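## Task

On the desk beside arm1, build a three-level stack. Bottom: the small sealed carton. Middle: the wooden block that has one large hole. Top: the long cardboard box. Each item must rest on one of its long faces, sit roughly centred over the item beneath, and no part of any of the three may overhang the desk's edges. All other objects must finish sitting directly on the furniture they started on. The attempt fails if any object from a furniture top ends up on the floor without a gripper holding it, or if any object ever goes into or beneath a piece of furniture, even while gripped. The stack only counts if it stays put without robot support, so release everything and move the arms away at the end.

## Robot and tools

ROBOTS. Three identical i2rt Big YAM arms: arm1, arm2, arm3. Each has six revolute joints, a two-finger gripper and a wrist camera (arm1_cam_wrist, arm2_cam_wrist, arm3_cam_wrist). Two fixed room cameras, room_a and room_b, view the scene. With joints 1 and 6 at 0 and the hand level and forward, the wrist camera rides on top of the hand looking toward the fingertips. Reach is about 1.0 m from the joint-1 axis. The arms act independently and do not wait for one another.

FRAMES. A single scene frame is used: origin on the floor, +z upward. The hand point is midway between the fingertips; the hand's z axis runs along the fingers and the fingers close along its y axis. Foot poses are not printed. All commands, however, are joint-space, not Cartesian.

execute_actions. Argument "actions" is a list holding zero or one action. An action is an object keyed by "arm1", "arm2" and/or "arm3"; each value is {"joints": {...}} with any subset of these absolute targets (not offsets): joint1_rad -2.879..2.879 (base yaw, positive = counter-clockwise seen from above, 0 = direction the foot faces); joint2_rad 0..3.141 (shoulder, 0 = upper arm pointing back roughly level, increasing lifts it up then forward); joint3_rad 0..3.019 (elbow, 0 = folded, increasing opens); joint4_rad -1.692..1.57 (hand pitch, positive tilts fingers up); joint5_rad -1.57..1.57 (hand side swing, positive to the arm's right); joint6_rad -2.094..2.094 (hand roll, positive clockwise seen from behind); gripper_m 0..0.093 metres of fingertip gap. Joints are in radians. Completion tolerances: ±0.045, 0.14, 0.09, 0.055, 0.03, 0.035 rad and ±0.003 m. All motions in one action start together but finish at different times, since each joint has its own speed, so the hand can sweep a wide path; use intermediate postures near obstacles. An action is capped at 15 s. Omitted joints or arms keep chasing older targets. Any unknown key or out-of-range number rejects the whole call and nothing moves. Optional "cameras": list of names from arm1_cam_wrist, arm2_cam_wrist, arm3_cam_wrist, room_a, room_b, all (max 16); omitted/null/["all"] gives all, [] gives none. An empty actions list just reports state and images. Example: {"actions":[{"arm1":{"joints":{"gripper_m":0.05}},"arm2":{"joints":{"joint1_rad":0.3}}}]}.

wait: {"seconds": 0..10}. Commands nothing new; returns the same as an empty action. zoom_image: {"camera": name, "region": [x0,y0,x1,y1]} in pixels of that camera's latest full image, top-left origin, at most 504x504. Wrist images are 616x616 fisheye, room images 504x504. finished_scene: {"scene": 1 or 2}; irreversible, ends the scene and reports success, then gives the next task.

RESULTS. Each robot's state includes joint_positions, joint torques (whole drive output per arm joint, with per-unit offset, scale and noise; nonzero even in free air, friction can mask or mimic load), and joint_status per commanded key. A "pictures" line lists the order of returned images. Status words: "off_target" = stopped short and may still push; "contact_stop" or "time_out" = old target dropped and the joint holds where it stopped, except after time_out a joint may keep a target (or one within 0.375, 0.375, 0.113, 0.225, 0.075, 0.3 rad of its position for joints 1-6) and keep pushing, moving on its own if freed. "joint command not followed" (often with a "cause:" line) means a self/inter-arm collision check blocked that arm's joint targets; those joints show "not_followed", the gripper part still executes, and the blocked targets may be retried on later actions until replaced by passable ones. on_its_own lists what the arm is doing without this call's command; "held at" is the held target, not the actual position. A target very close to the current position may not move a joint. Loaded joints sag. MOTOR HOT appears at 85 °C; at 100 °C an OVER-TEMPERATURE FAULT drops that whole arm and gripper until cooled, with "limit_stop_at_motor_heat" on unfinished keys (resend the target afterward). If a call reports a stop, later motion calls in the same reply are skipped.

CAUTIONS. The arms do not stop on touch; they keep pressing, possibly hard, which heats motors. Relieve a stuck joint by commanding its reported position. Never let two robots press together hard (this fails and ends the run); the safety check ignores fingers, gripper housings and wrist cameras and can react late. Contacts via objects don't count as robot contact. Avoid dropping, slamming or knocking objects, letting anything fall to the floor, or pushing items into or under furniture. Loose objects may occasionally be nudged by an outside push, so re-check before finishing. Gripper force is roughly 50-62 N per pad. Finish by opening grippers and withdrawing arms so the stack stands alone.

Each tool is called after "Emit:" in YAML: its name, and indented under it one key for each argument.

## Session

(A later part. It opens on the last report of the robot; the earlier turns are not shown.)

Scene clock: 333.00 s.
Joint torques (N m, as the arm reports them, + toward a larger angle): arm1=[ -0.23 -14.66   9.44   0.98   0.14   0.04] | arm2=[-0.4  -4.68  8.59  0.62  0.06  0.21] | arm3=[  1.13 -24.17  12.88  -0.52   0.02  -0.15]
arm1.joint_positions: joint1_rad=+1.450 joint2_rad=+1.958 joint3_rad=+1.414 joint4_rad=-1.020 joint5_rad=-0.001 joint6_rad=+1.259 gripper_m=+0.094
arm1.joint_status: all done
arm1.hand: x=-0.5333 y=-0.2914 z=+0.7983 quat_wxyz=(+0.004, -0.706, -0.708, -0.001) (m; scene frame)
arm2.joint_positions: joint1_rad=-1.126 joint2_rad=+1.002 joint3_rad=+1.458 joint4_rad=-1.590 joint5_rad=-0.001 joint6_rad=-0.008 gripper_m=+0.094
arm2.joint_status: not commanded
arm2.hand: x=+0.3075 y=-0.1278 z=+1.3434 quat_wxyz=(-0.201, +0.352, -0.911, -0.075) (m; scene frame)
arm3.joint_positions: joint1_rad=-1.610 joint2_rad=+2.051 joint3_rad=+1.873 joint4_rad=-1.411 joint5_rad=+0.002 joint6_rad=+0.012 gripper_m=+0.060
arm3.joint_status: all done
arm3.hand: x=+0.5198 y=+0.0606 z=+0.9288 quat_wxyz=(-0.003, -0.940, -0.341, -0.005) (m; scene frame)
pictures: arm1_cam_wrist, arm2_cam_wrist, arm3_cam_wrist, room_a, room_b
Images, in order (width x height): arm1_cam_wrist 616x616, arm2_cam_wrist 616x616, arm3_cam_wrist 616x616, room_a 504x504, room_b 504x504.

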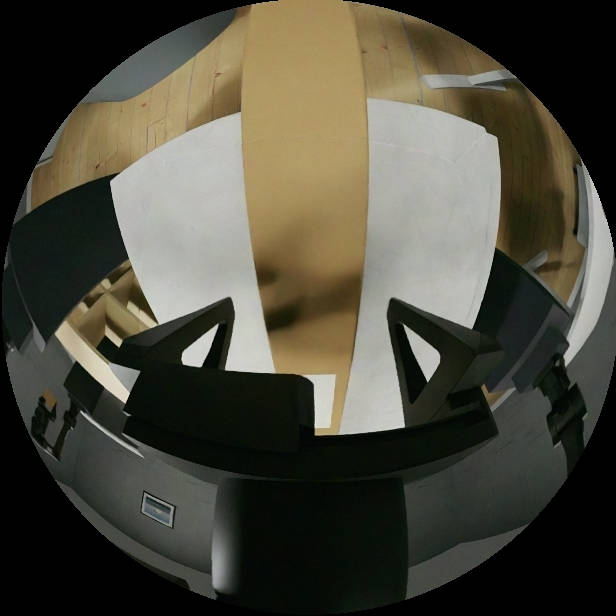

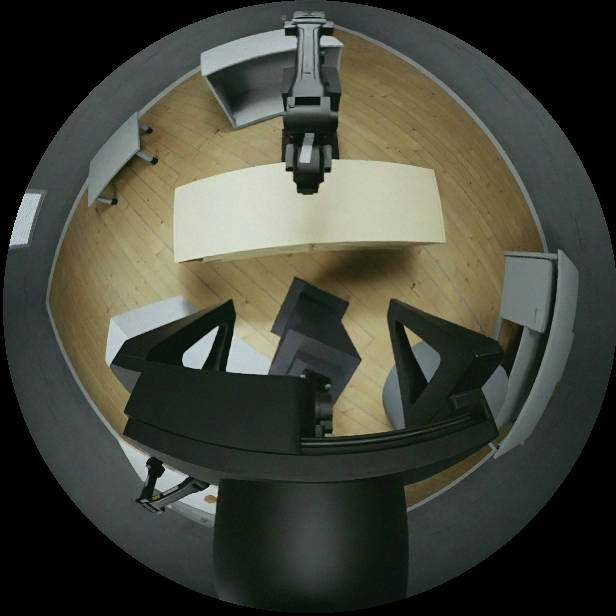

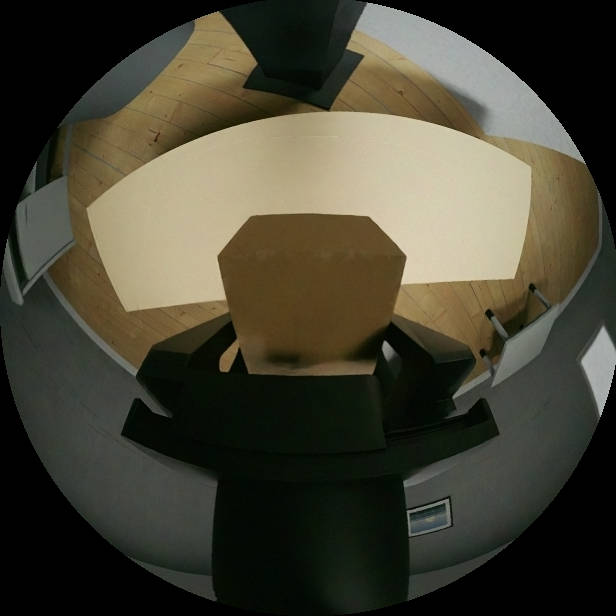

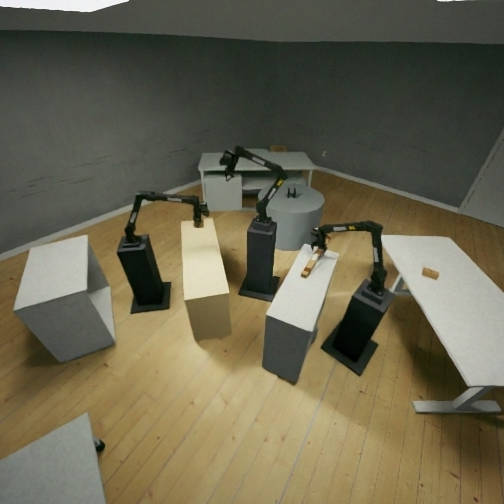

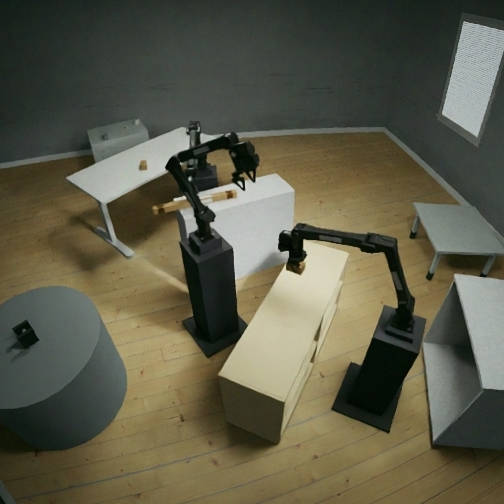

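Emit:
execute_actions:
  actions:
    - {"arm1":{"joints":{"gripper_m":0.025}},"arm3":{"joints":{"joint2_rad":2.265,"joint3_rad":1.68,"joint4_rad":-0.94}}}
  cameras: ["arm1_cam_wrist","arm3_cam_wrist","room_b","arm2_cam_wrist"]

Scene clock: 350.63 s.
Joint torques (N m, as the arm reports them, + toward a larger angle): arm1=[ -0.23 -14.71   9.42   0.98   0.13   0.02] | arm2=[-0.51 -5.28  8.63  0.77  0.06  0.16] | arm3=[  1.15 -24.07  10.78   0.19   0.02  -0.15]
arm1.joint_positions: joint1_rad=+1.450 joint2_rad=+1.958 joint3_rad=+1.414 joint4_rad=-1.020 joint5_rad=-0.001 joint6_rad=+1.262 gripper_m=+0.049
arm1.joint_status: gripper_m off_target (ended at +0.049, target +0.025)
arm1.hand: x=-0.5332 y=-0.2915 z=+0.7983 quat_wxyz=(+0.004, -0.707, -0.707, -0.001) (m; scene frame)
arm2.joint_positions: joint1_rad=-1.126 joint2_rad=+1.002 joint3_rad=+1.458 joint4_rad=-1.590 joint5_rad=-0.001 joint6_rad=-0.008 gripper_m=+0.094
arm2.joint_status: not commanded
arm2.hand: x=+0.3075 y=-0.1278 z=+1.3434 quat_wxyz=(-0.201, +0.352, -0.911, -0.075) (m; scene frame)
arm3.joint_positions: joint1_rad=-1.610 joint2_rad=+2.284 joint3_rad=+1.657 joint4_rad=-0.950 joint5_rad=+0.002 joint6_rad=+0.012 gripper_m=+0.060
arm3.joint_status: all done
arm3.hand: x=+0.5199 y=+0.0575 z=+0.7094 quat_wxyz=(-0.005, -0.940, -0.341, +0.000) (m; scene frame)
pictures: arm1_cam_wrist, arm2_cam_wrist, arm3_cam_wrist, room_b
Images, in order (width x height): arm1_cam_wrist 616x616, arm2_cam_wrist 616x616, arm3_cam_wrist 616x616, room_b 504x504.

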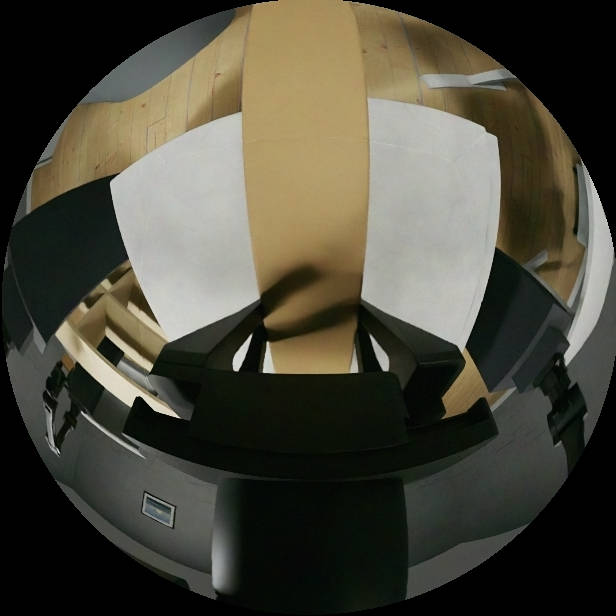

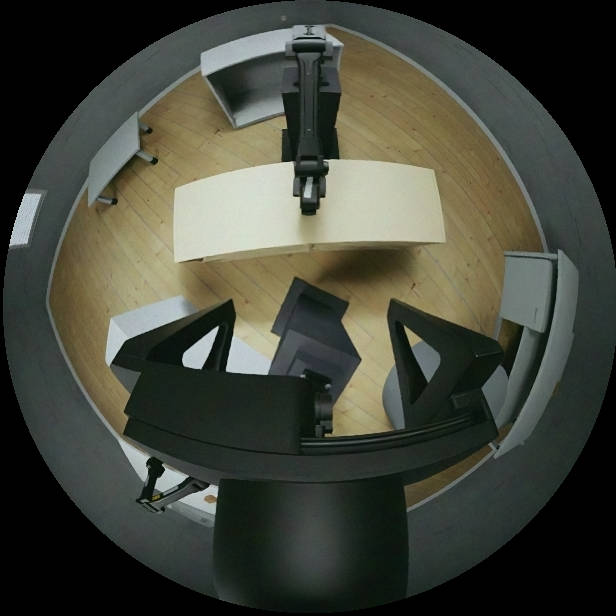

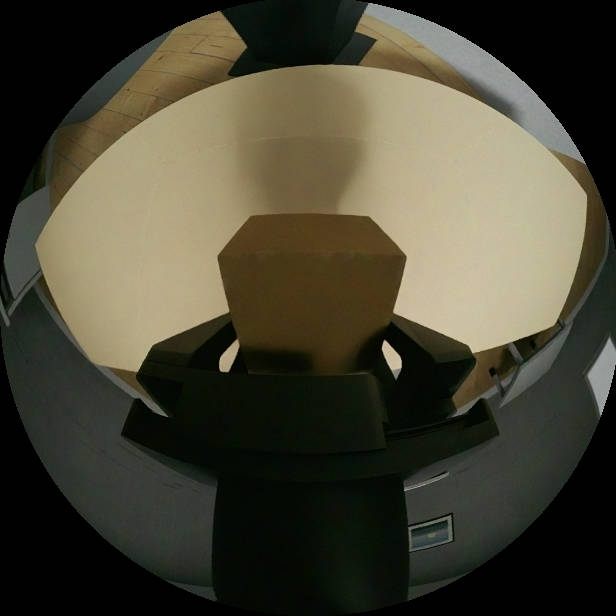

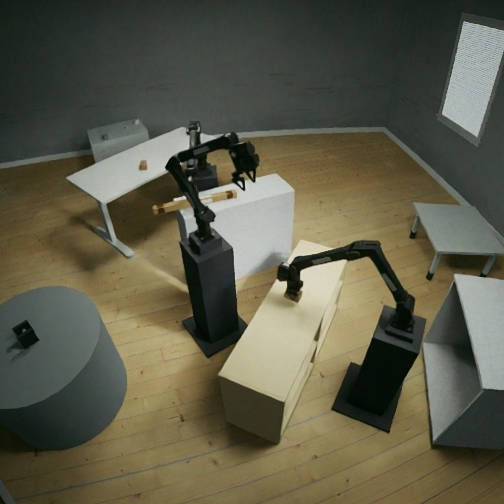

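Emit:
execute_actions:
  actions:
    - {"arm1":{"joints":{"gripper_m":0.075,"joint2_rad":2.0,"joint4_rad":-0.98}},"arm3":{"joints":{"joint2_rad":2.35,"joint4_rad":-0.855}}}
  cameras: ["arm1_cam_wrist","arm3_cam_wrist","room_b"]

Scene clock: 371.10 s.
Joint torques (N m, as the arm reports them, + toward a larger angle): arm1=[ -0.24 -13.96   9.35   1.02   0.14   0.02] | arm2=[-0.44 -5.16  8.55  0.67  0.06  0.2 ] | arm3=[  1.17 -22.95  10.45   0.23   0.02  -0.15]
arm1.joint_positions: joint1_rad=+1.450 joint2_rad=+1.973 joint3_rad=+1.414 joint4_rad=-0.996 joint5_rad=-0.001 joint6_rad=+1.262 gripper_m=+0.075
arm1.joint_status: all done
arm1.hand: x=-0.5295 y=-0.2926 z=+0.7901 quat_wxyz=(+0.000, -0.707, -0.707, -0.003) (m; scene frame)
arm2.joint_positions: joint1_rad=-1.126 joint2_rad=+1.002 joint3_rad=+1.458 joint4_rad=-1.590 joint5_rad=-0.001 joint6_rad=-0.008 gripper_m=+0.094
arm2.joint_status: not commanded
arm2.hand: x=+0.3075 y=-0.1278 z=+1.3434 quat_wxyz=(-0.201, +0.352, -0.911, -0.075) (m; scene frame)
arm3.joint_positions: joint1_rad=-1.610 joint2_rad=+2.351 joint3_rad=+1.657 joint4_rad=-0.866 joint5_rad=+0.002 joint6_rad=+0.012 gripper_m=+0.060
arm3.joint_status: all done
arm3.hand: x=+0.5167 y=+0.0542 z=+0.6691 quat_wxyz=(-0.008, -0.940, -0.341, +0.008) (m; scene frame)
pictures: arm1_cam_wrist, arm3_cam_wrist, room_b
Images, in order (width x height): arm1_cam_wrist 616x616, arm3_cam_wrist 616x616, room_b 504x504.

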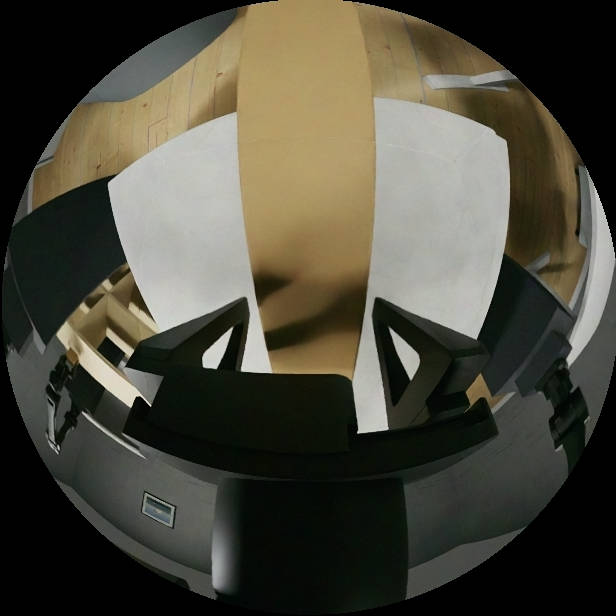

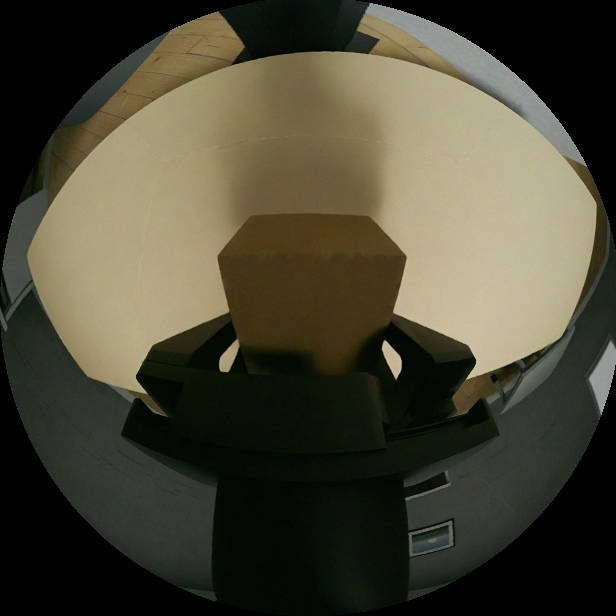

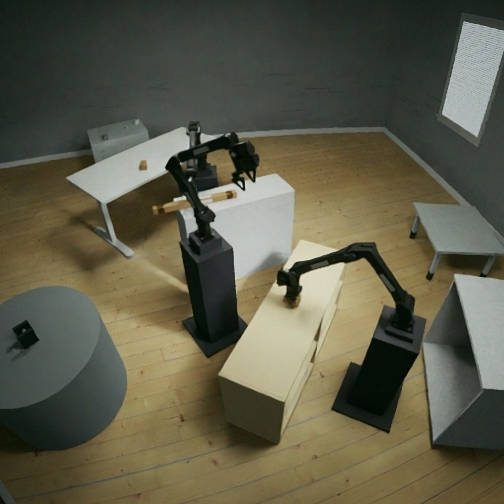

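Emit:
execute_actions:
  actions:
    - {"arm1":{"joints":{"gripper_m":0.025}},"arm3":{"joints":{"joint2_rad":2.41,"joint4_rad":-0.815}}}
  cameras: ["arm3_cam_wrist","room_b"]

Scene clock: 378.23 s.
Joint torques (N m, as the arm reports them, + toward a larger angle): arm1=[ -0.23 -14.07   9.36   1.01   0.13   0.  ] | arm2=[-0.42 -4.77  8.58  0.74  0.08  0.2 ] | arm3=[  1.16 -22.41  10.04   0.15   0.01  -0.14]
arm1.joint_positions: joint1_rad=+1.450 joint2_rad=+1.973 joint3_rad=+1.414 joint4_rad=-0.995 joint5_rad=+0.000 joint6_rad=+1.264 gripper_m=+0.049
arm1.joint_status: gripper_m off_target (ended at +0.049, target +0.025)
arm1.hand: x=-0.5293 y=-0.2927 z=+0.7901 quat_wxyz=(+0.000, -0.708, -0.706, -0.003) (m; scene frame)
arm2.joint_positions: joint1_rad=-1.126 joint2_rad=+1.002 joint3_rad=+1.458 joint4_rad=-1.590 joint5_rad=-0.001 joint6_rad=-0.008 gripper_m=+0.094
arm2.joint_status: not commanded
arm2.hand: x=+0.3075 y=-0.1278 z=+1.3434 quat_wxyz=(-0.201, +0.352, -0.911, -0.075) (m; scene frame)
arm3.joint_positions: joint1_rad=-1.610 joint2_rad=+2.403 joint3_rad=+1.657 joint4_rad=-0.823 joint5_rad=+0.003 joint6_rad=+0.012 gripper_m=+0.060
arm3.joint_status: all done
arm3.hand: x=+0.5201 y=+0.0567 z=+0.6373 quat_wxyz=(-0.006, -0.940, -0.341, +0.004) (m; scene frame)
pictures: arm3_cam_wrist, room_b
Images, in order (width x height): arm3_cam_wrist 616x616, room_b 504x504.

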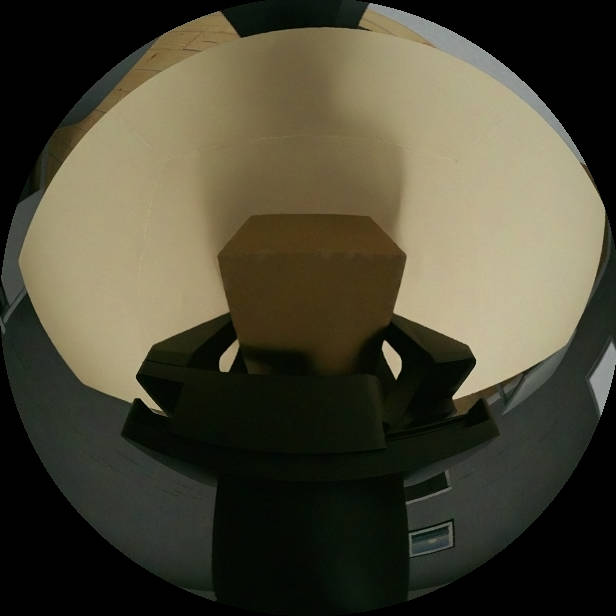

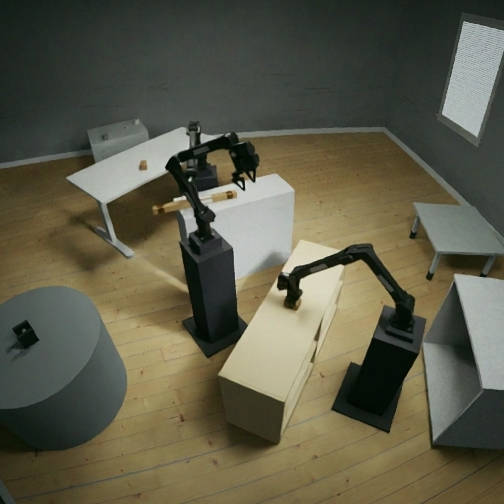

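Emit:
execute_actions:
  actions:
    - {"arm1":{"joints":{"joint2_rad":1.83,"joint3_rad":1.53,"joint4_rad":-1.26}},"arm3":{"joints":{"joint2_rad":2.435,"joint4_rad":-0.795}}}
  cameras: ["arm1_cam_wrist","arm3_cam_wrist","room_a"]

Scene clock: 385.17 s.
Joint torques (N m, as the arm reports them, + toward a larger angle): arm1=[ -0.26 -13.23  12.58  -0.25   0.13   0.  ] | arm2=[-0.87 -5.23  8.63  0.61  0.09  0.18] | arm3=[  1.15 -20.58  10.06   0.62   0.01  -0.14]
arm1.joint_positions: joint1_rad=+1.450 joint2_rad=+1.809 joint3_rad=+1.504 joint4_rad=-1.246 joint5_rad=+0.000 joint6_rad=+1.264 gripper_m=+0.049
arm1.joint_status: all done
arm1.hand: x=-0.5412 y=-0.2895 z=+0.9086 quat_wxyz=(-0.002, -0.708, -0.706, -0.004) (m; scene frame)
arm2.joint_positions: joint1_rad=-1.126 joint2_rad=+1.002 joint3_rad=+1.458 joint4_rad=-1.590 joint5_rad=-0.001 joint6_rad=-0.008 gripper_m=+0.094
arm2.joint_status: not commanded
arm2.hand: x=+0.3075 y=-0.1278 z=+1.3434 quat_wxyz=(-0.201, +0.352, -0.911, -0.075) (m; scene frame)
arm3.joint_positions: joint1_rad=-1.610 joint2_rad=+2.403 joint3_rad=+1.657 joint4_rad=-0.817 joint5_rad=+0.003 joint6_rad=+0.012 gripper_m=+0.060
arm3.joint_status: all done
arm3.hand: x=+0.5188 y=+0.0556 z=+0.6373 quat_wxyz=(-0.007, -0.940, -0.341, +0.007) (m; scene frame)
pictures: arm1_cam_wrist, arm3_cam_wrist, room_a
Images, in order (width x height): arm1_cam_wrist 616x616, arm3_cam_wrist 616x616, room_a 504x504.

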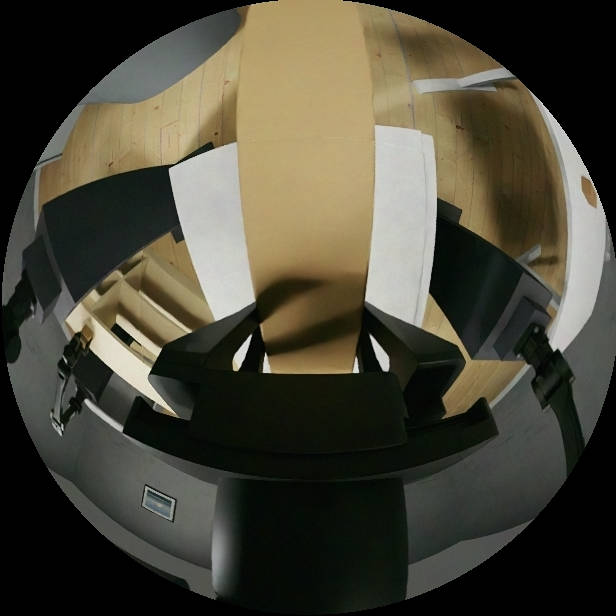

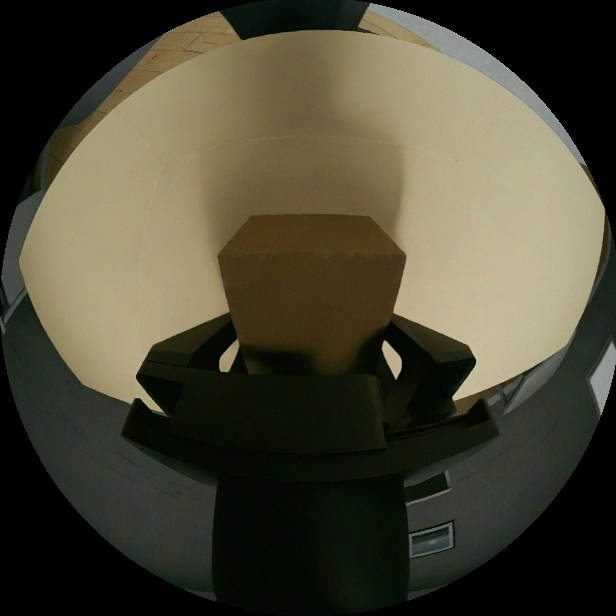

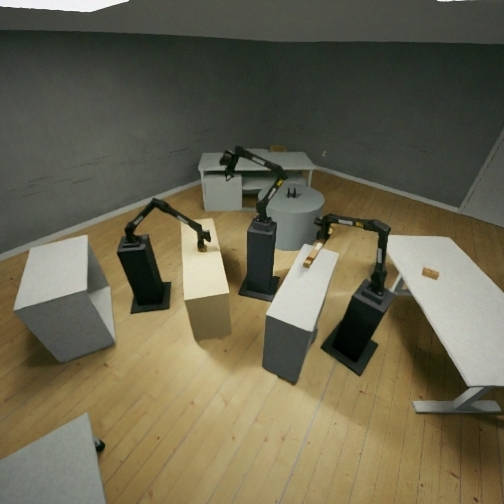

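Emit:
execute_actions:
  actions:
    - {"arm1":{"joints":{"joint1_rad":-0.845,"joint2_rad":1.61,"joint3_rad":1.17,"joint4_rad":-1.11,"joint6_rad":1.58}},"arm3":{"joints":{"joint2_rad":2.41,"gripper_m":0.093}}}
  cameras: ["arm1_cam_wrist","arm3_cam_wrist","room_a","room_b"]

Scene clock: 397.97 s.
Joint torques (N m, as the arm reports them, + toward a larger angle): arm1=[  0.48 -11.07   9.59   0.63   0.1    0.03] | arm2=[-0.7  -4.63  8.51  0.49  0.03  0.2 ] | arm3=[  1.12 -22.48  10.08   0.28   0.01  -0.14]
arm1.joint_positions: joint1_rad=-0.851 joint2_rad=+1.607 joint3_rad=+1.174 joint4_rad=-1.116 joint5_rad=+0.001 joint6_rad=+1.572 gripper_m=+0.049
arm1.joint_status: all done
arm1.hand: x=-1.4549 y=-0.3535 z=+0.8960 quat_wxyz=(-0.008, -0.868, +0.497, +0.012) (m; scene frame)
arm2.joint_positions: joint1_rad=-1.126 joint2_rad=+1.002 joint3_rad=+1.458 joint4_rad=-1.590 joint5_rad=-0.001 joint6_rad=-0.008 gripper_m=+0.094
arm2.joint_status: not commanded
arm2.hand: x=+0.3075 y=-0.1278 z=+1.3434 quat_wxyz=(-0.201, +0.352, -0.911, -0.075) (m; scene frame)
arm3.joint_positions: joint1_rad=-1.610 joint2_rad=+2.403 joint3_rad=+1.657 joint4_rad=-0.806 joint5_rad=+0.003 joint6_rad=+0.011 gripper_m=+0.093
arm3.joint_status: all done
arm3.hand: x=+0.5168 y=+0.0539 z=+0.6374 quat_wxyz=(-0.009, -0.940, -0.341, +0.012) (m; scene frame)
pictures: arm1_cam_wrist, arm3_cam_wrist, room_a, room_b
Images, in order (width x height): arm1_cam_wrist 616x616, arm3_cam_wrist 616x616, room_a 504x504, room_b 504x504.

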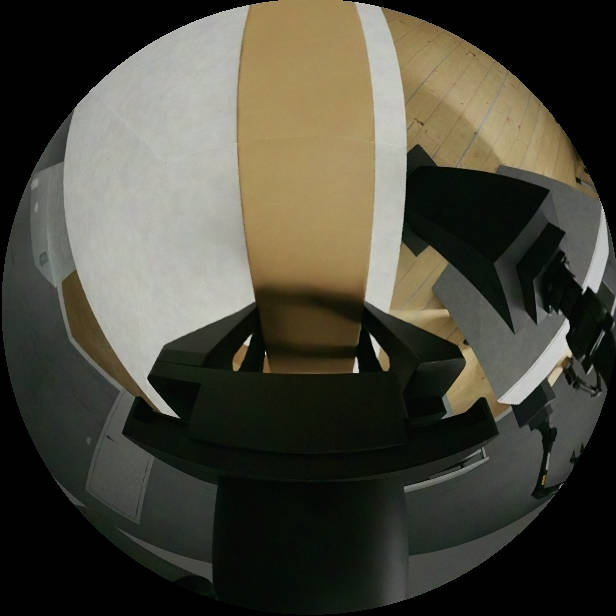

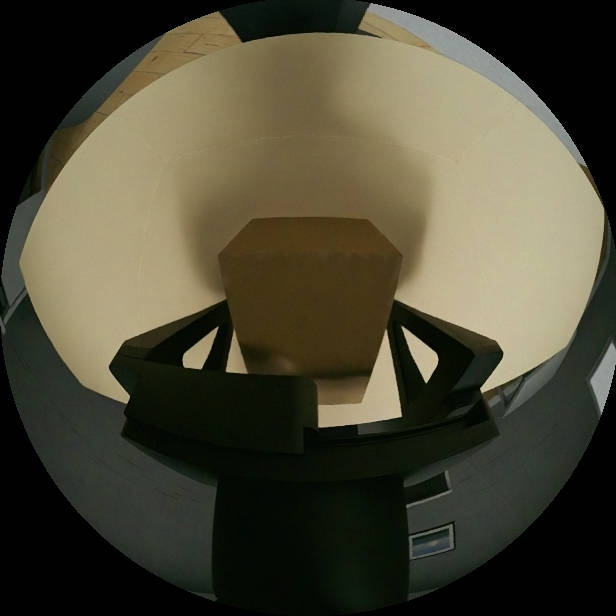

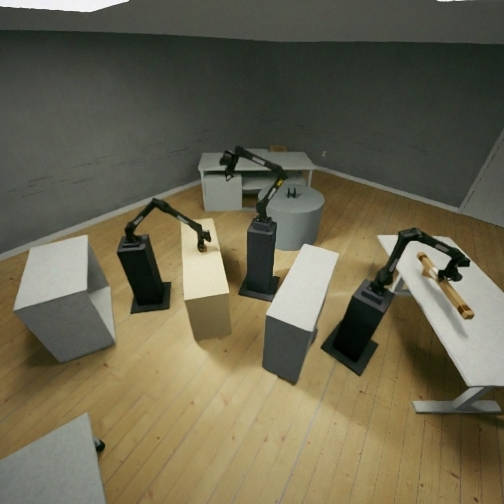

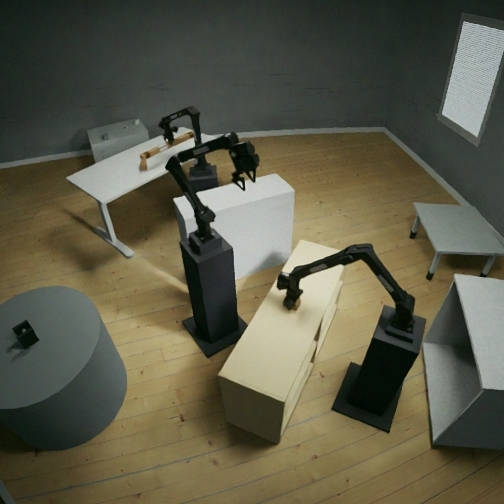

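Emit:
execute_actions:
  actions:
    - {"arm1":{"joints":{"joint2_rad":1.765,"joint3_rad":1.04,"joint4_rad":-0.845}},"arm3":{"joints":{"joint2_rad":1.0,"joint4_rad":-1.6}}}
  cameras: ["arm1_cam_wrist","arm2_cam_wrist","room_a","room_b"]

Scene clock: 416.63 s.
Joint torques (N m, as the arm reports them, + toward a larger angle): arm1=[  0.34 -13.02   9.46   0.87   0.1    0.04] | arm2=[-0.65 -5.13  8.69  0.64  0.07  0.19] | arm3=[ 0.94 -3.95 10.51  0.55  0.01 -0.15]
arm1.joint_positions: joint1_rad=-0.851 joint2_rad=+1.779 joint3_rad=+1.024 joint4_rad=-0.860 joint5_rad=+0.001 joint6_rad=+1.572 gripper_m=+0.049
arm1.joint_status: all done
arm1.hand: x=-1.4376 y=-0.3416 z=+0.7754 quat_wxyz=(+0.020, -0.868, +0.497, -0.004) (m; scene frame)
arm2.joint_positions: joint1_rad=-1.126 joint2_rad=+1.002 joint3_rad=+1.458 joint4_rad=-1.590 joint5_rad=-0.001 joint6_rad=-0.008 gripper_m=+0.094
arm2.joint_status: not commanded
arm2.hand: x=+0.3075 y=-0.1278 z=+1.3434 quat_wxyz=(-0.201, +0.352, -0.911, -0.075) (m; scene frame)
arm3.joint_positions: joint1_rad=-1.610 joint2_rad=+0.991 joint3_rad=+1.669 joint4_rad=-1.592 joint5_rad=+0.003 joint6_rad=+0.011 gripper_m=+0.093
arm3.joint_status: all done
arm3.hand: x=+0.7554 y=+0.2683 z=+1.3337 quat_wxyz=(-0.119, -0.889, -0.321, +0.305) (m; scene frame)
pictures: arm1_cam_wrist, arm2_cam_wrist, room_a, room_b
Images, in order (width x height): arm1_cam_wrist 616x616, arm2_cam_wrist 616x616, room_a 504x504, room_b 504x504.

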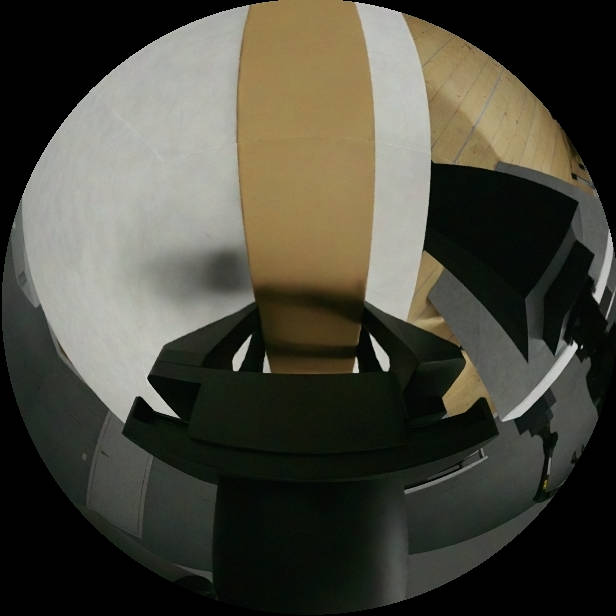

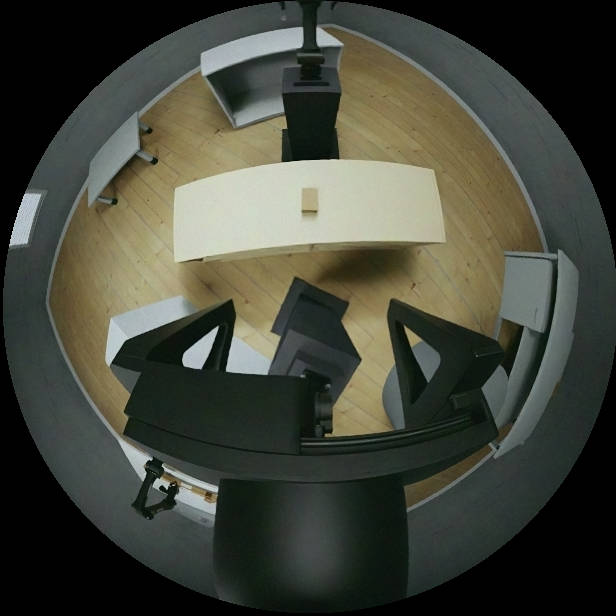

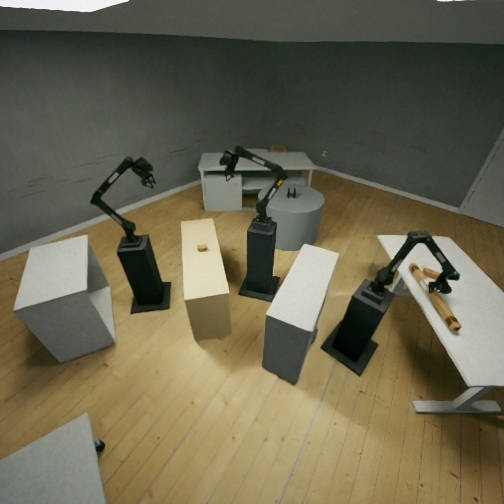

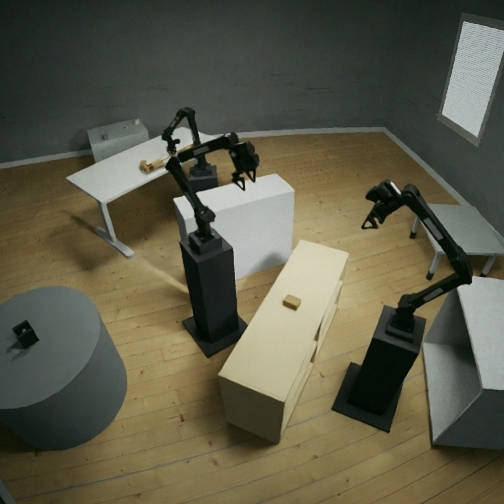

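Emit:
execute_actions:
  actions:
    - {"arm1":{"joints":{"joint2_rad":1.835,"joint4_rad":-0.76}},"arm2":{"joints":{"joint2_rad":2.375,"joint3_rad":1.60,"joint4_rad":-0.76}},"arm3":{"joints":{"joint1_rad":-0.6}}}
  cameras: ["arm1_cam_wrist","arm2_cam_wrist","room_a"]

Scene clock: 435.23 s.
Joint torques (N m, as the arm reports them, + toward a larger angle): arm1=[  0.3  -11.32   9.26   0.99   0.1    0.04] | arm2=[ -0.74 -19.66   6.47   0.72   0.05   0.18] | arm3=[ 0.75 -4.41 10.55  0.54  0.12 -0.14]
arm1.joint_positions: joint1_rad=-0.851 joint2_rad=+1.822 joint3_rad=+1.024 joint4_rad=-0.775 joint5_rad=+0.001 joint6_rad=+1.572 gripper_m=+0.049
arm1.joint_status: all done
arm1.hand: x=-1.4498 y=-0.3485 z=+0.7569 quat_wxyz=(+0.002, -0.868, +0.497, +0.007) (m; scene frame)
arm2.joint_positions: joint1_rad=-1.126 joint2_rad=+2.395 joint3_rad=+1.578 joint4_rad=-0.775 joint5_rad=-0.001 joint6_rad=-0.008 gripper_m=+0.094
arm2.joint_status: all done
arm2.hand: x=+0.5153 y=+0.0555 z=+0.7238 quat_wxyz=(+0.012, +0.360, -0.933, +0.005) (m; scene frame)
arm3.joint_positions: joint1_rad=-0.608 joint2_rad=+0.996 joint3_rad=+1.669 joint4_rad=-1.592 joint5_rad=+0.000 joint6_rad=+0.011 gripper_m=+0.093
arm3.joint_status: all done
arm3.hand: x=+1.0420 y=+0.1570 z=+1.3337 quat_wxyz=(-0.247, -0.624, -0.710, +0.214) (m; scene frame)
pictures: arm1_cam_wrist, arm2_cam_wrist, room_a
Images, in order (width x height): arm1_cam_wrist 616x616, arm2_cam_wrist 616x616, room_a 504x504.

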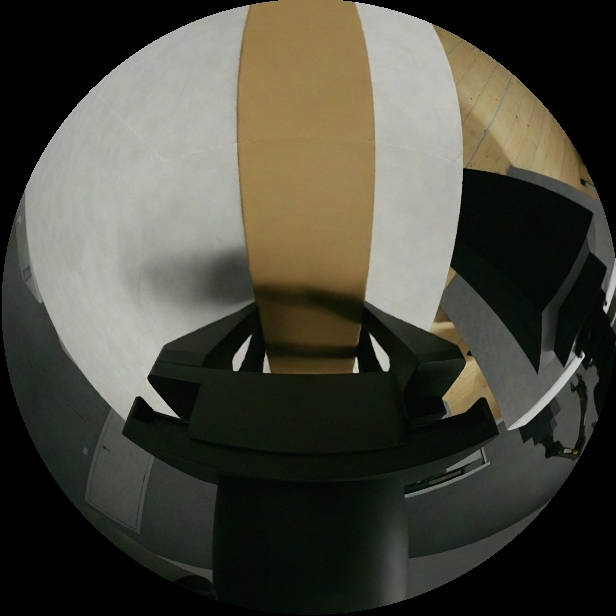

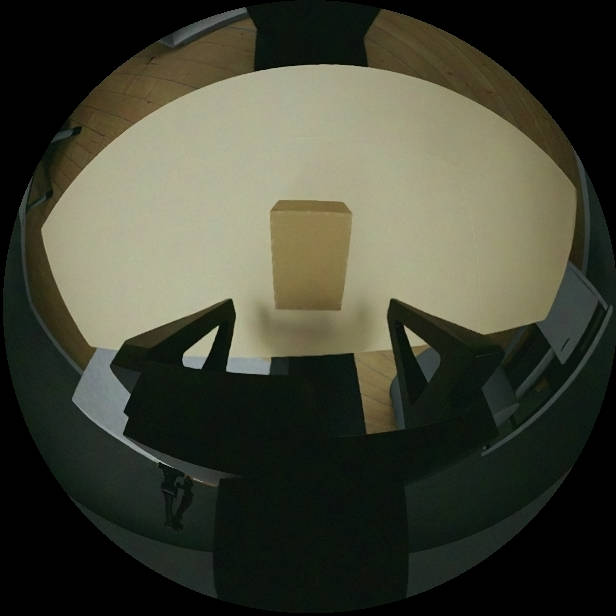

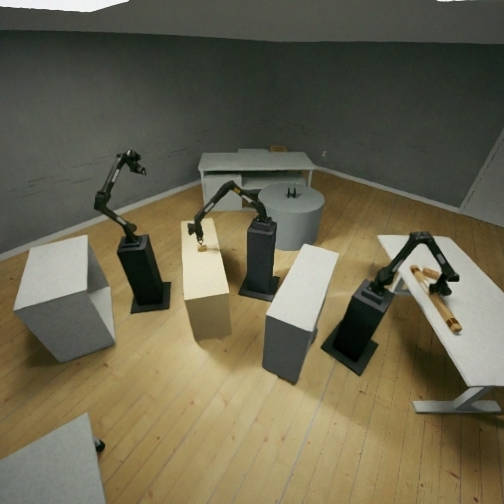

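Emit:
execute_actions:
  actions:
    - {"arm1":{"joints":{"joint2_rad":1.865,"joint4_rad":-0.745}},"arm2":{"joints":{"joint2_rad":2.515,"joint4_rad":-0.61}}}
  cameras: ["arm1_cam_wrist","arm2_cam_wrist"]

Scene clock: 445.10 s.
Joint torques (N m, as the arm reports them, + toward a larger angle): arm1=[  0.32 -10.81   9.09   0.93   0.26   0.02] | arm2=[ -1.28 -19.53   5.7    1.     0.05   0.17] | arm3=[ 0.72 -4.39 10.55  0.54  0.12 -0.14]
arm1.joint_positions: joint1_rad=-0.851 joint2_rad=+1.843 joint3_rad=+1.024 joint4_rad=-0.760 joint5_rad=-0.003 joint6_rad=+1.574 gripper_m=+0.049
arm1.joint_status: all done
arm1.hand: x=-1.4497 y=-0.3490 z=+0.7478 quat_wxyz=(+0.004, -0.867, +0.498, +0.004) (m; scene frame)
arm2.joint_positions: joint1_rad=-1.126 joint2_rad=+2.537 joint3_rad=+1.578 joint4_rad=-0.625 joint5_rad=-0.001 joint6_rad=-0.008 gripper_m=+0.094
arm2.joint_status: all done
arm2.hand: x=+0.5047 y=+0.0458 z=+0.6418 quat_wxyz=(+0.008, +0.360, -0.933, +0.004) (m; scene frame)
arm3.joint_positions: joint1_rad=-0.608 joint2_rad=+0.996 joint3_rad=+1.669 joint4_rad=-1.592 joint5_rad=+0.000 joint6_rad=+0.011 gripper_m=+0.093
arm3.joint_status: not commanded
arm3.hand: x=+1.0420 y=+0.1570 z=+1.3337 quat_wxyz=(-0.247, -0.624, -0.710, +0.214) (m; scene frame)
pictures: arm1_cam_wrist, arm2_cam_wrist
Images, in order (width x height): arm1_cam_wrist 616x616, arm2_cam_wrist 616x616.

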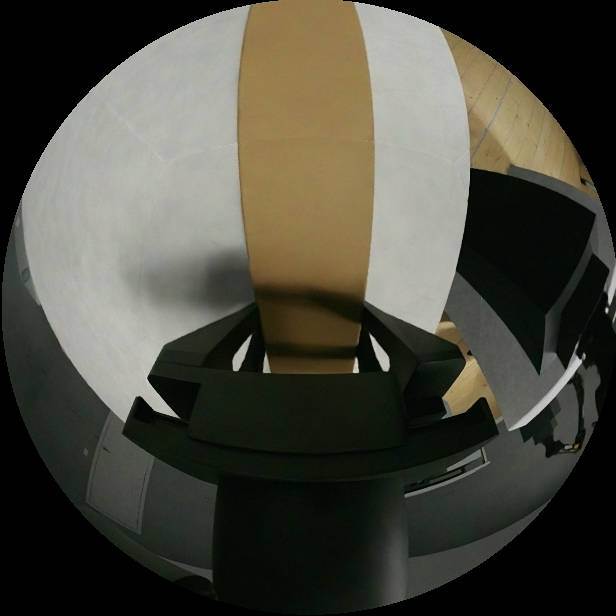

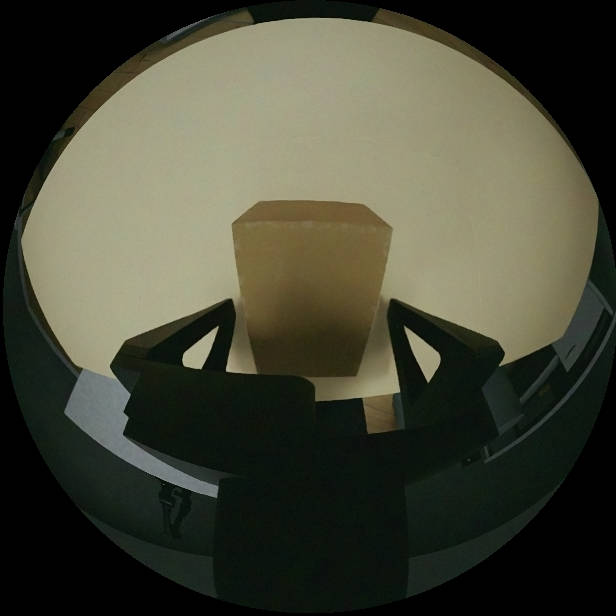

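Emit:
execute_actions:
  actions:
    - {"arm1":{"joints":{"gripper_m":0.093}},"arm2":{"joints":{"gripper_m":0.04}}}
  cameras: ["arm1_cam_wrist"]

Scene clock: 457.20 s.
Joint torques (N m, as the arm reports them, + toward a larger angle): arm1=[  0.33 -10.65   9.09   0.9    0.24   0.01] | arm2=[ -0.32 -19.24   5.68   0.82   0.04   0.17] | arm3=[ 0.74 -4.4  10.55  0.55  0.12 -0.14]
arm1.joint_positions: joint1_rad=-0.851 joint2_rad=+1.843 joint3_rad=+1.024 joint4_rad=-0.759 joint5_rad=-0.003 joint6_rad=+1.574 gripper_m=+0.093
arm1.joint_status: all done
arm1.hand: x=-1.4498 y=-0.3490 z=+0.7478 quat_wxyz=(+0.003, -0.867, +0.498, +0.004) (m; scene frame)
arm2.joint_positions: joint1_rad=-1.126 joint2_rad=+2.537 joint3_rad=+1.578 joint4_rad=-0.625 joint5_rad=-0.001 joint6_rad=-0.008 gripper_m=+0.059
arm2.joint_status: gripper_m off_target (ended at +0.059, target +0.040)
arm2.hand: x=+0.5047 y=+0.0458 z=+0.6418 quat_wxyz=(+0.008, +0.360, -0.933, +0.004) (m; scene frame)
arm3.joint_positions: joint1_rad=-0.608 joint2_rad=+0.996 joint3_rad=+1.669 joint4_rad=-1.592 joint5_rad=+0.000 joint6_rad=+0.011 gripper_m=+0.093
arm3.joint_status: not commanded
arm3.hand: x=+1.0420 y=+0.1570 z=+1.3337 quat_wxyz=(-0.247, -0.624, -0.710, +0.214) (m; scene frame)
pictures: arm1_cam_wrist
Images, in order (width x height): arm1_cam_wrist 616x616.

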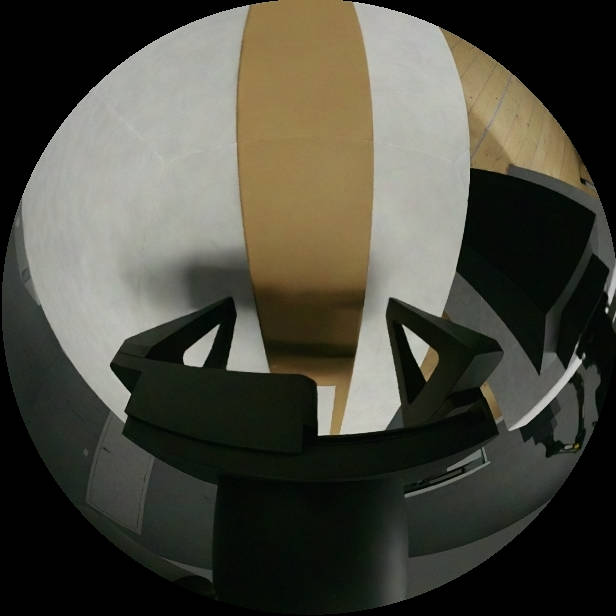

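Emit:
execute_actions:
  actions:
    - {"arm1":{"joints":{"joint2_rad":1.72,"joint4_rad":-0.885}},"arm2":{"joints":{"joint2_rad":2.17,"joint4_rad":-0.98}}}
  cameras: []

Emit:
execute_actions:
  actions:
    - {"arm1":{"joints":{"joint2_rad":1.54,"joint3_rad":1.42,"joint4_rad":-1.44,"joint6_rad":0}},"arm2":{"joints":{"joint1_rad":1.07,"joint2_rad":2.2,"joint3_rad":1.70,"joint4_rad":-1.06}}}

Scene clock: 474.00 s.
Joint torques (N m, as the arm reports them, + toward a larger angle): arm1=[  0.35 -10.43  10.03  -0.24   0.24   0.01] | arm2=[ -0.71 -18.05   7.62  -0.38   0.08   0.16] | arm3=[ 0.74 -4.41 10.55  0.54  0.12 -0.14]
arm1.joint_positions: joint1_rad=-0.851 joint2_rad=+1.706 joint3_rad=+1.024 joint4_rad=-0.871 joint5_rad=-0.003 joint6_rad=+1.574 gripper_m=+0.093
arm1.joint_status: all done
arm1.hand: x=-1.4433 y=-0.3460 z=+0.8058 quat_wxyz=(-0.008, -0.867, +0.498, +0.010) (m; scene frame)
arm2.joint_positions: joint1_rad=-1.126 joint2_rad=+2.179 joint3_rad=+1.578 joint4_rad=-0.968 joint5_rad=-0.001 joint6_rad=-0.008 gripper_m=+0.059
arm2.joint_status: all done
arm2.hand: x=+0.5209 y=+0.0609 z=+0.8506 quat_wxyz=(+0.001, +0.360, -0.933, +0.001) (m; scene frame)
arm3.joint_positions: joint1_rad=-0.608 joint2_rad=+0.996 joint3_rad=+1.669 joint4_rad=-1.592 joint5_rad=+0.000 joint6_rad=+0.011 gripper_m=+0.093
arm3.joint_status: not commanded
arm3.hand: x=+1.0420 y=+0.1570 z=+1.3337 quat_wxyz=(-0.247, -0.624, -0.710, +0.214) (m; scene frame)
pictures: none
No camera images: the call's "cameras" was empty. Leave "cameras" out to get every camera's image.

Scene clock: 476.43 s.
Joint torques (N m, as the arm reports them, + toward a larger angle): arm1=[ 0.34 -9.43 12.21 -0.15  0.12 -0.1 ] | arm2=[ -0.42 -18.85   8.29  -0.28   0.02   0.19] | arm3=[ 0.74 -4.4  10.56  0.54  0.12 -0.14]
arm1.joint_positions: joint1_rad=-0.851 joint2_rad=+1.521 joint3_rad=+1.405 joint4_rad=-1.425 joint5_rad=-0.002 joint6_rad=+0.009 gripper_m=+0.093
arm1.joint_status: all done
arm1.hand: x=-1.4549 y=-0.3558 z=+1.0177 quat_wxyz=(+0.000, -0.966, -0.258, +0.018) (m; scene frame)
arm2.joint_positions: joint1_rad=+1.072 joint2_rad=+2.204 joint3_rad=+1.670 joint4_rad=-1.047 joint5_rad=+0.000 joint6_rad=-0.007 gripper_m=+0.059
arm2.joint_status: all done
arm2.hand: x=-0.5465 y=-0.2095 z=+0.8695 quat_wxyz=(+0.003, +0.995, -0.104, +0.004) (m; scene frame)
arm3.joint_positions: joint1_rad=-0.608 joint2_rad=+0.996 joint3_rad=+1.669 joint4_rad=-1.592 joint5_rad=+0.000 joint6_rad=+0.011 gripper_m=+0.093
arm3.joint_status: not commanded
arm3.hand: x=+1.0420 y=+0.1570 z=+1.3337 quat_wxyz=(-0.247, -0.624, -0.710, +0.214) (m; scene frame)
pictures: arm1_cam_wrist, arm2_cam_wrist, arm3_cam_wrist, room_a, room_b
Images, in order (width x height): arm1_cam_wrist 616x616, arm2_cam_wrist 616x616, arm3_cam_wrist 616x616, room_a 504x504, room_b 504x504.

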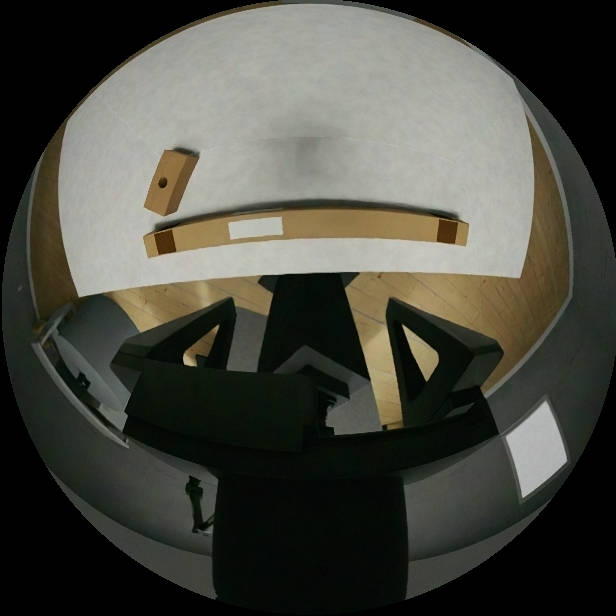

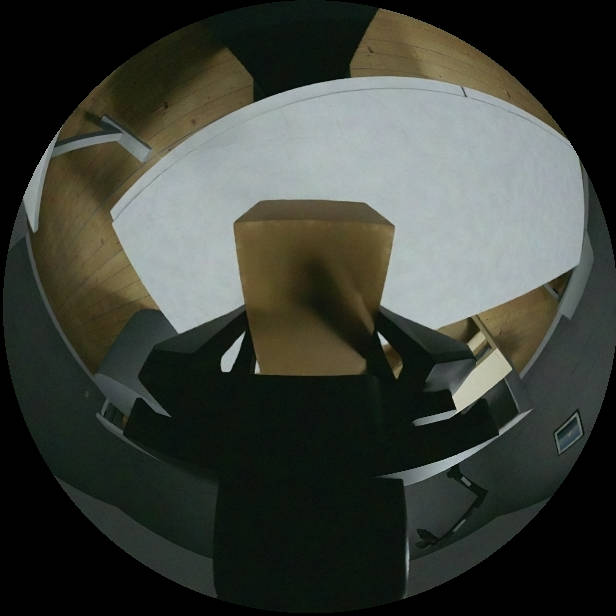

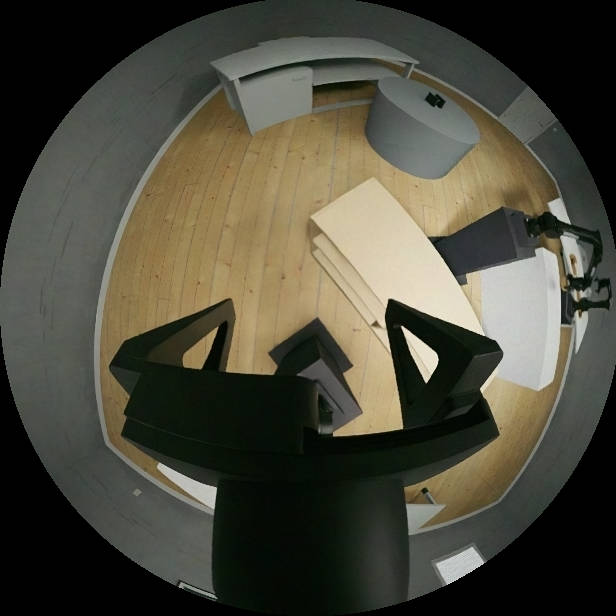

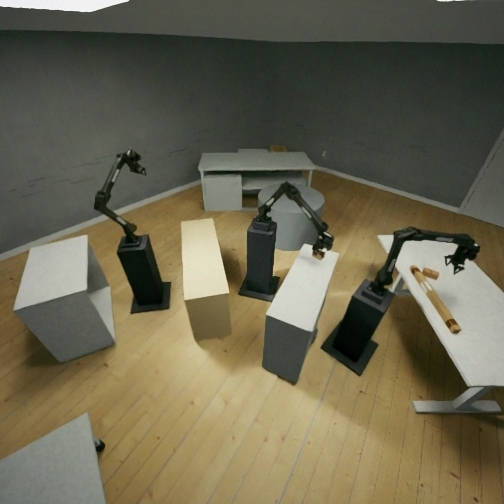

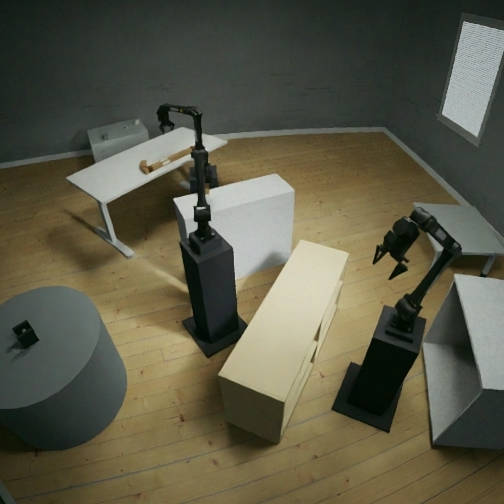

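Emit:
execute_actions:
  actions:
    - {"arm2":{"joints":{"joint2_rad":2.315,"joint4_rad":-0.915}}}
  cameras: ["arm2_cam_wrist"]

Scene clock: 485.00 s.
Joint torques (N m, as the arm reports them, + toward a larger angle): arm1=[ 0.34 -9.39 12.21 -0.14  0.12 -0.1 ] | arm2=[ -0.51 -19.69   7.9    0.7    0.01   0.17] | arm3=[ 0.75 -4.39 10.55  0.55  0.12 -0.14]
arm1.joint_positions: joint1_rad=-0.851 joint2_rad=+1.521 joint3_rad=+1.405 joint4_rad=-1.425 joint5_rad=-0.002 joint6_rad=+0.009 gripper_m=+0.093
arm1.joint_status: not commanded
arm1.hand: x=-1.4549 y=-0.3558 z=+1.0177 quat_wxyz=(+0.000, -0.966, -0.258, +0.018) (m; scene frame)
arm2.joint_positions: joint1_rad=+1.072 joint2_rad=+2.328 joint3_rad=+1.671 joint4_rad=-0.928 joint5_rad=+0.000 joint6_rad=-0.007 gripper_m=+0.059
arm2.joint_status: all done
arm2.hand: x=-0.5499 y=-0.2092 z=+0.7941 quat_wxyz=(+0.003, +0.995, -0.104, +0.006) (m; scene frame)
arm3.joint_positions: joint1_rad=-0.608 joint2_rad=+0.996 joint3_rad=+1.669 joint4_rad=-1.592 joint5_rad=+0.000 joint6_rad=+0.011 gripper_m=+0.093
arm3.joint_status: not commanded
arm3.hand: x=+1.0420 y=+0.1570 z=+1.3337 quat_wxyz=(-0.247, -0.624, -0.710, +0.214) (m; scene frame)
pictures: arm2_cam_wrist
Images, in order (width x height): arm2_cam_wrist 616x616.

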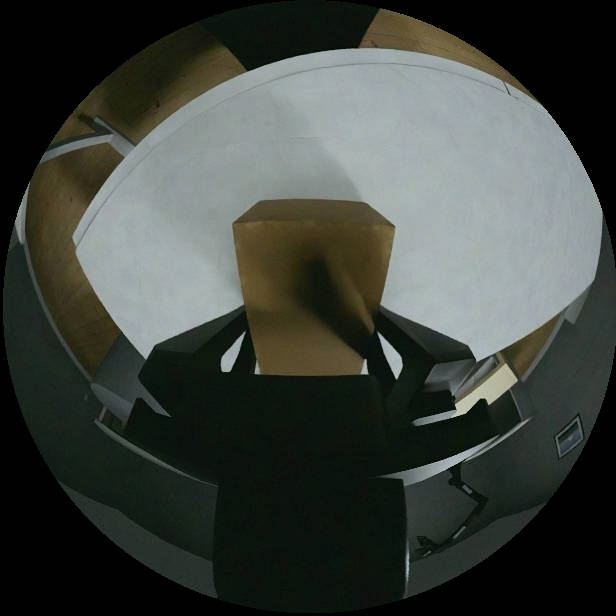

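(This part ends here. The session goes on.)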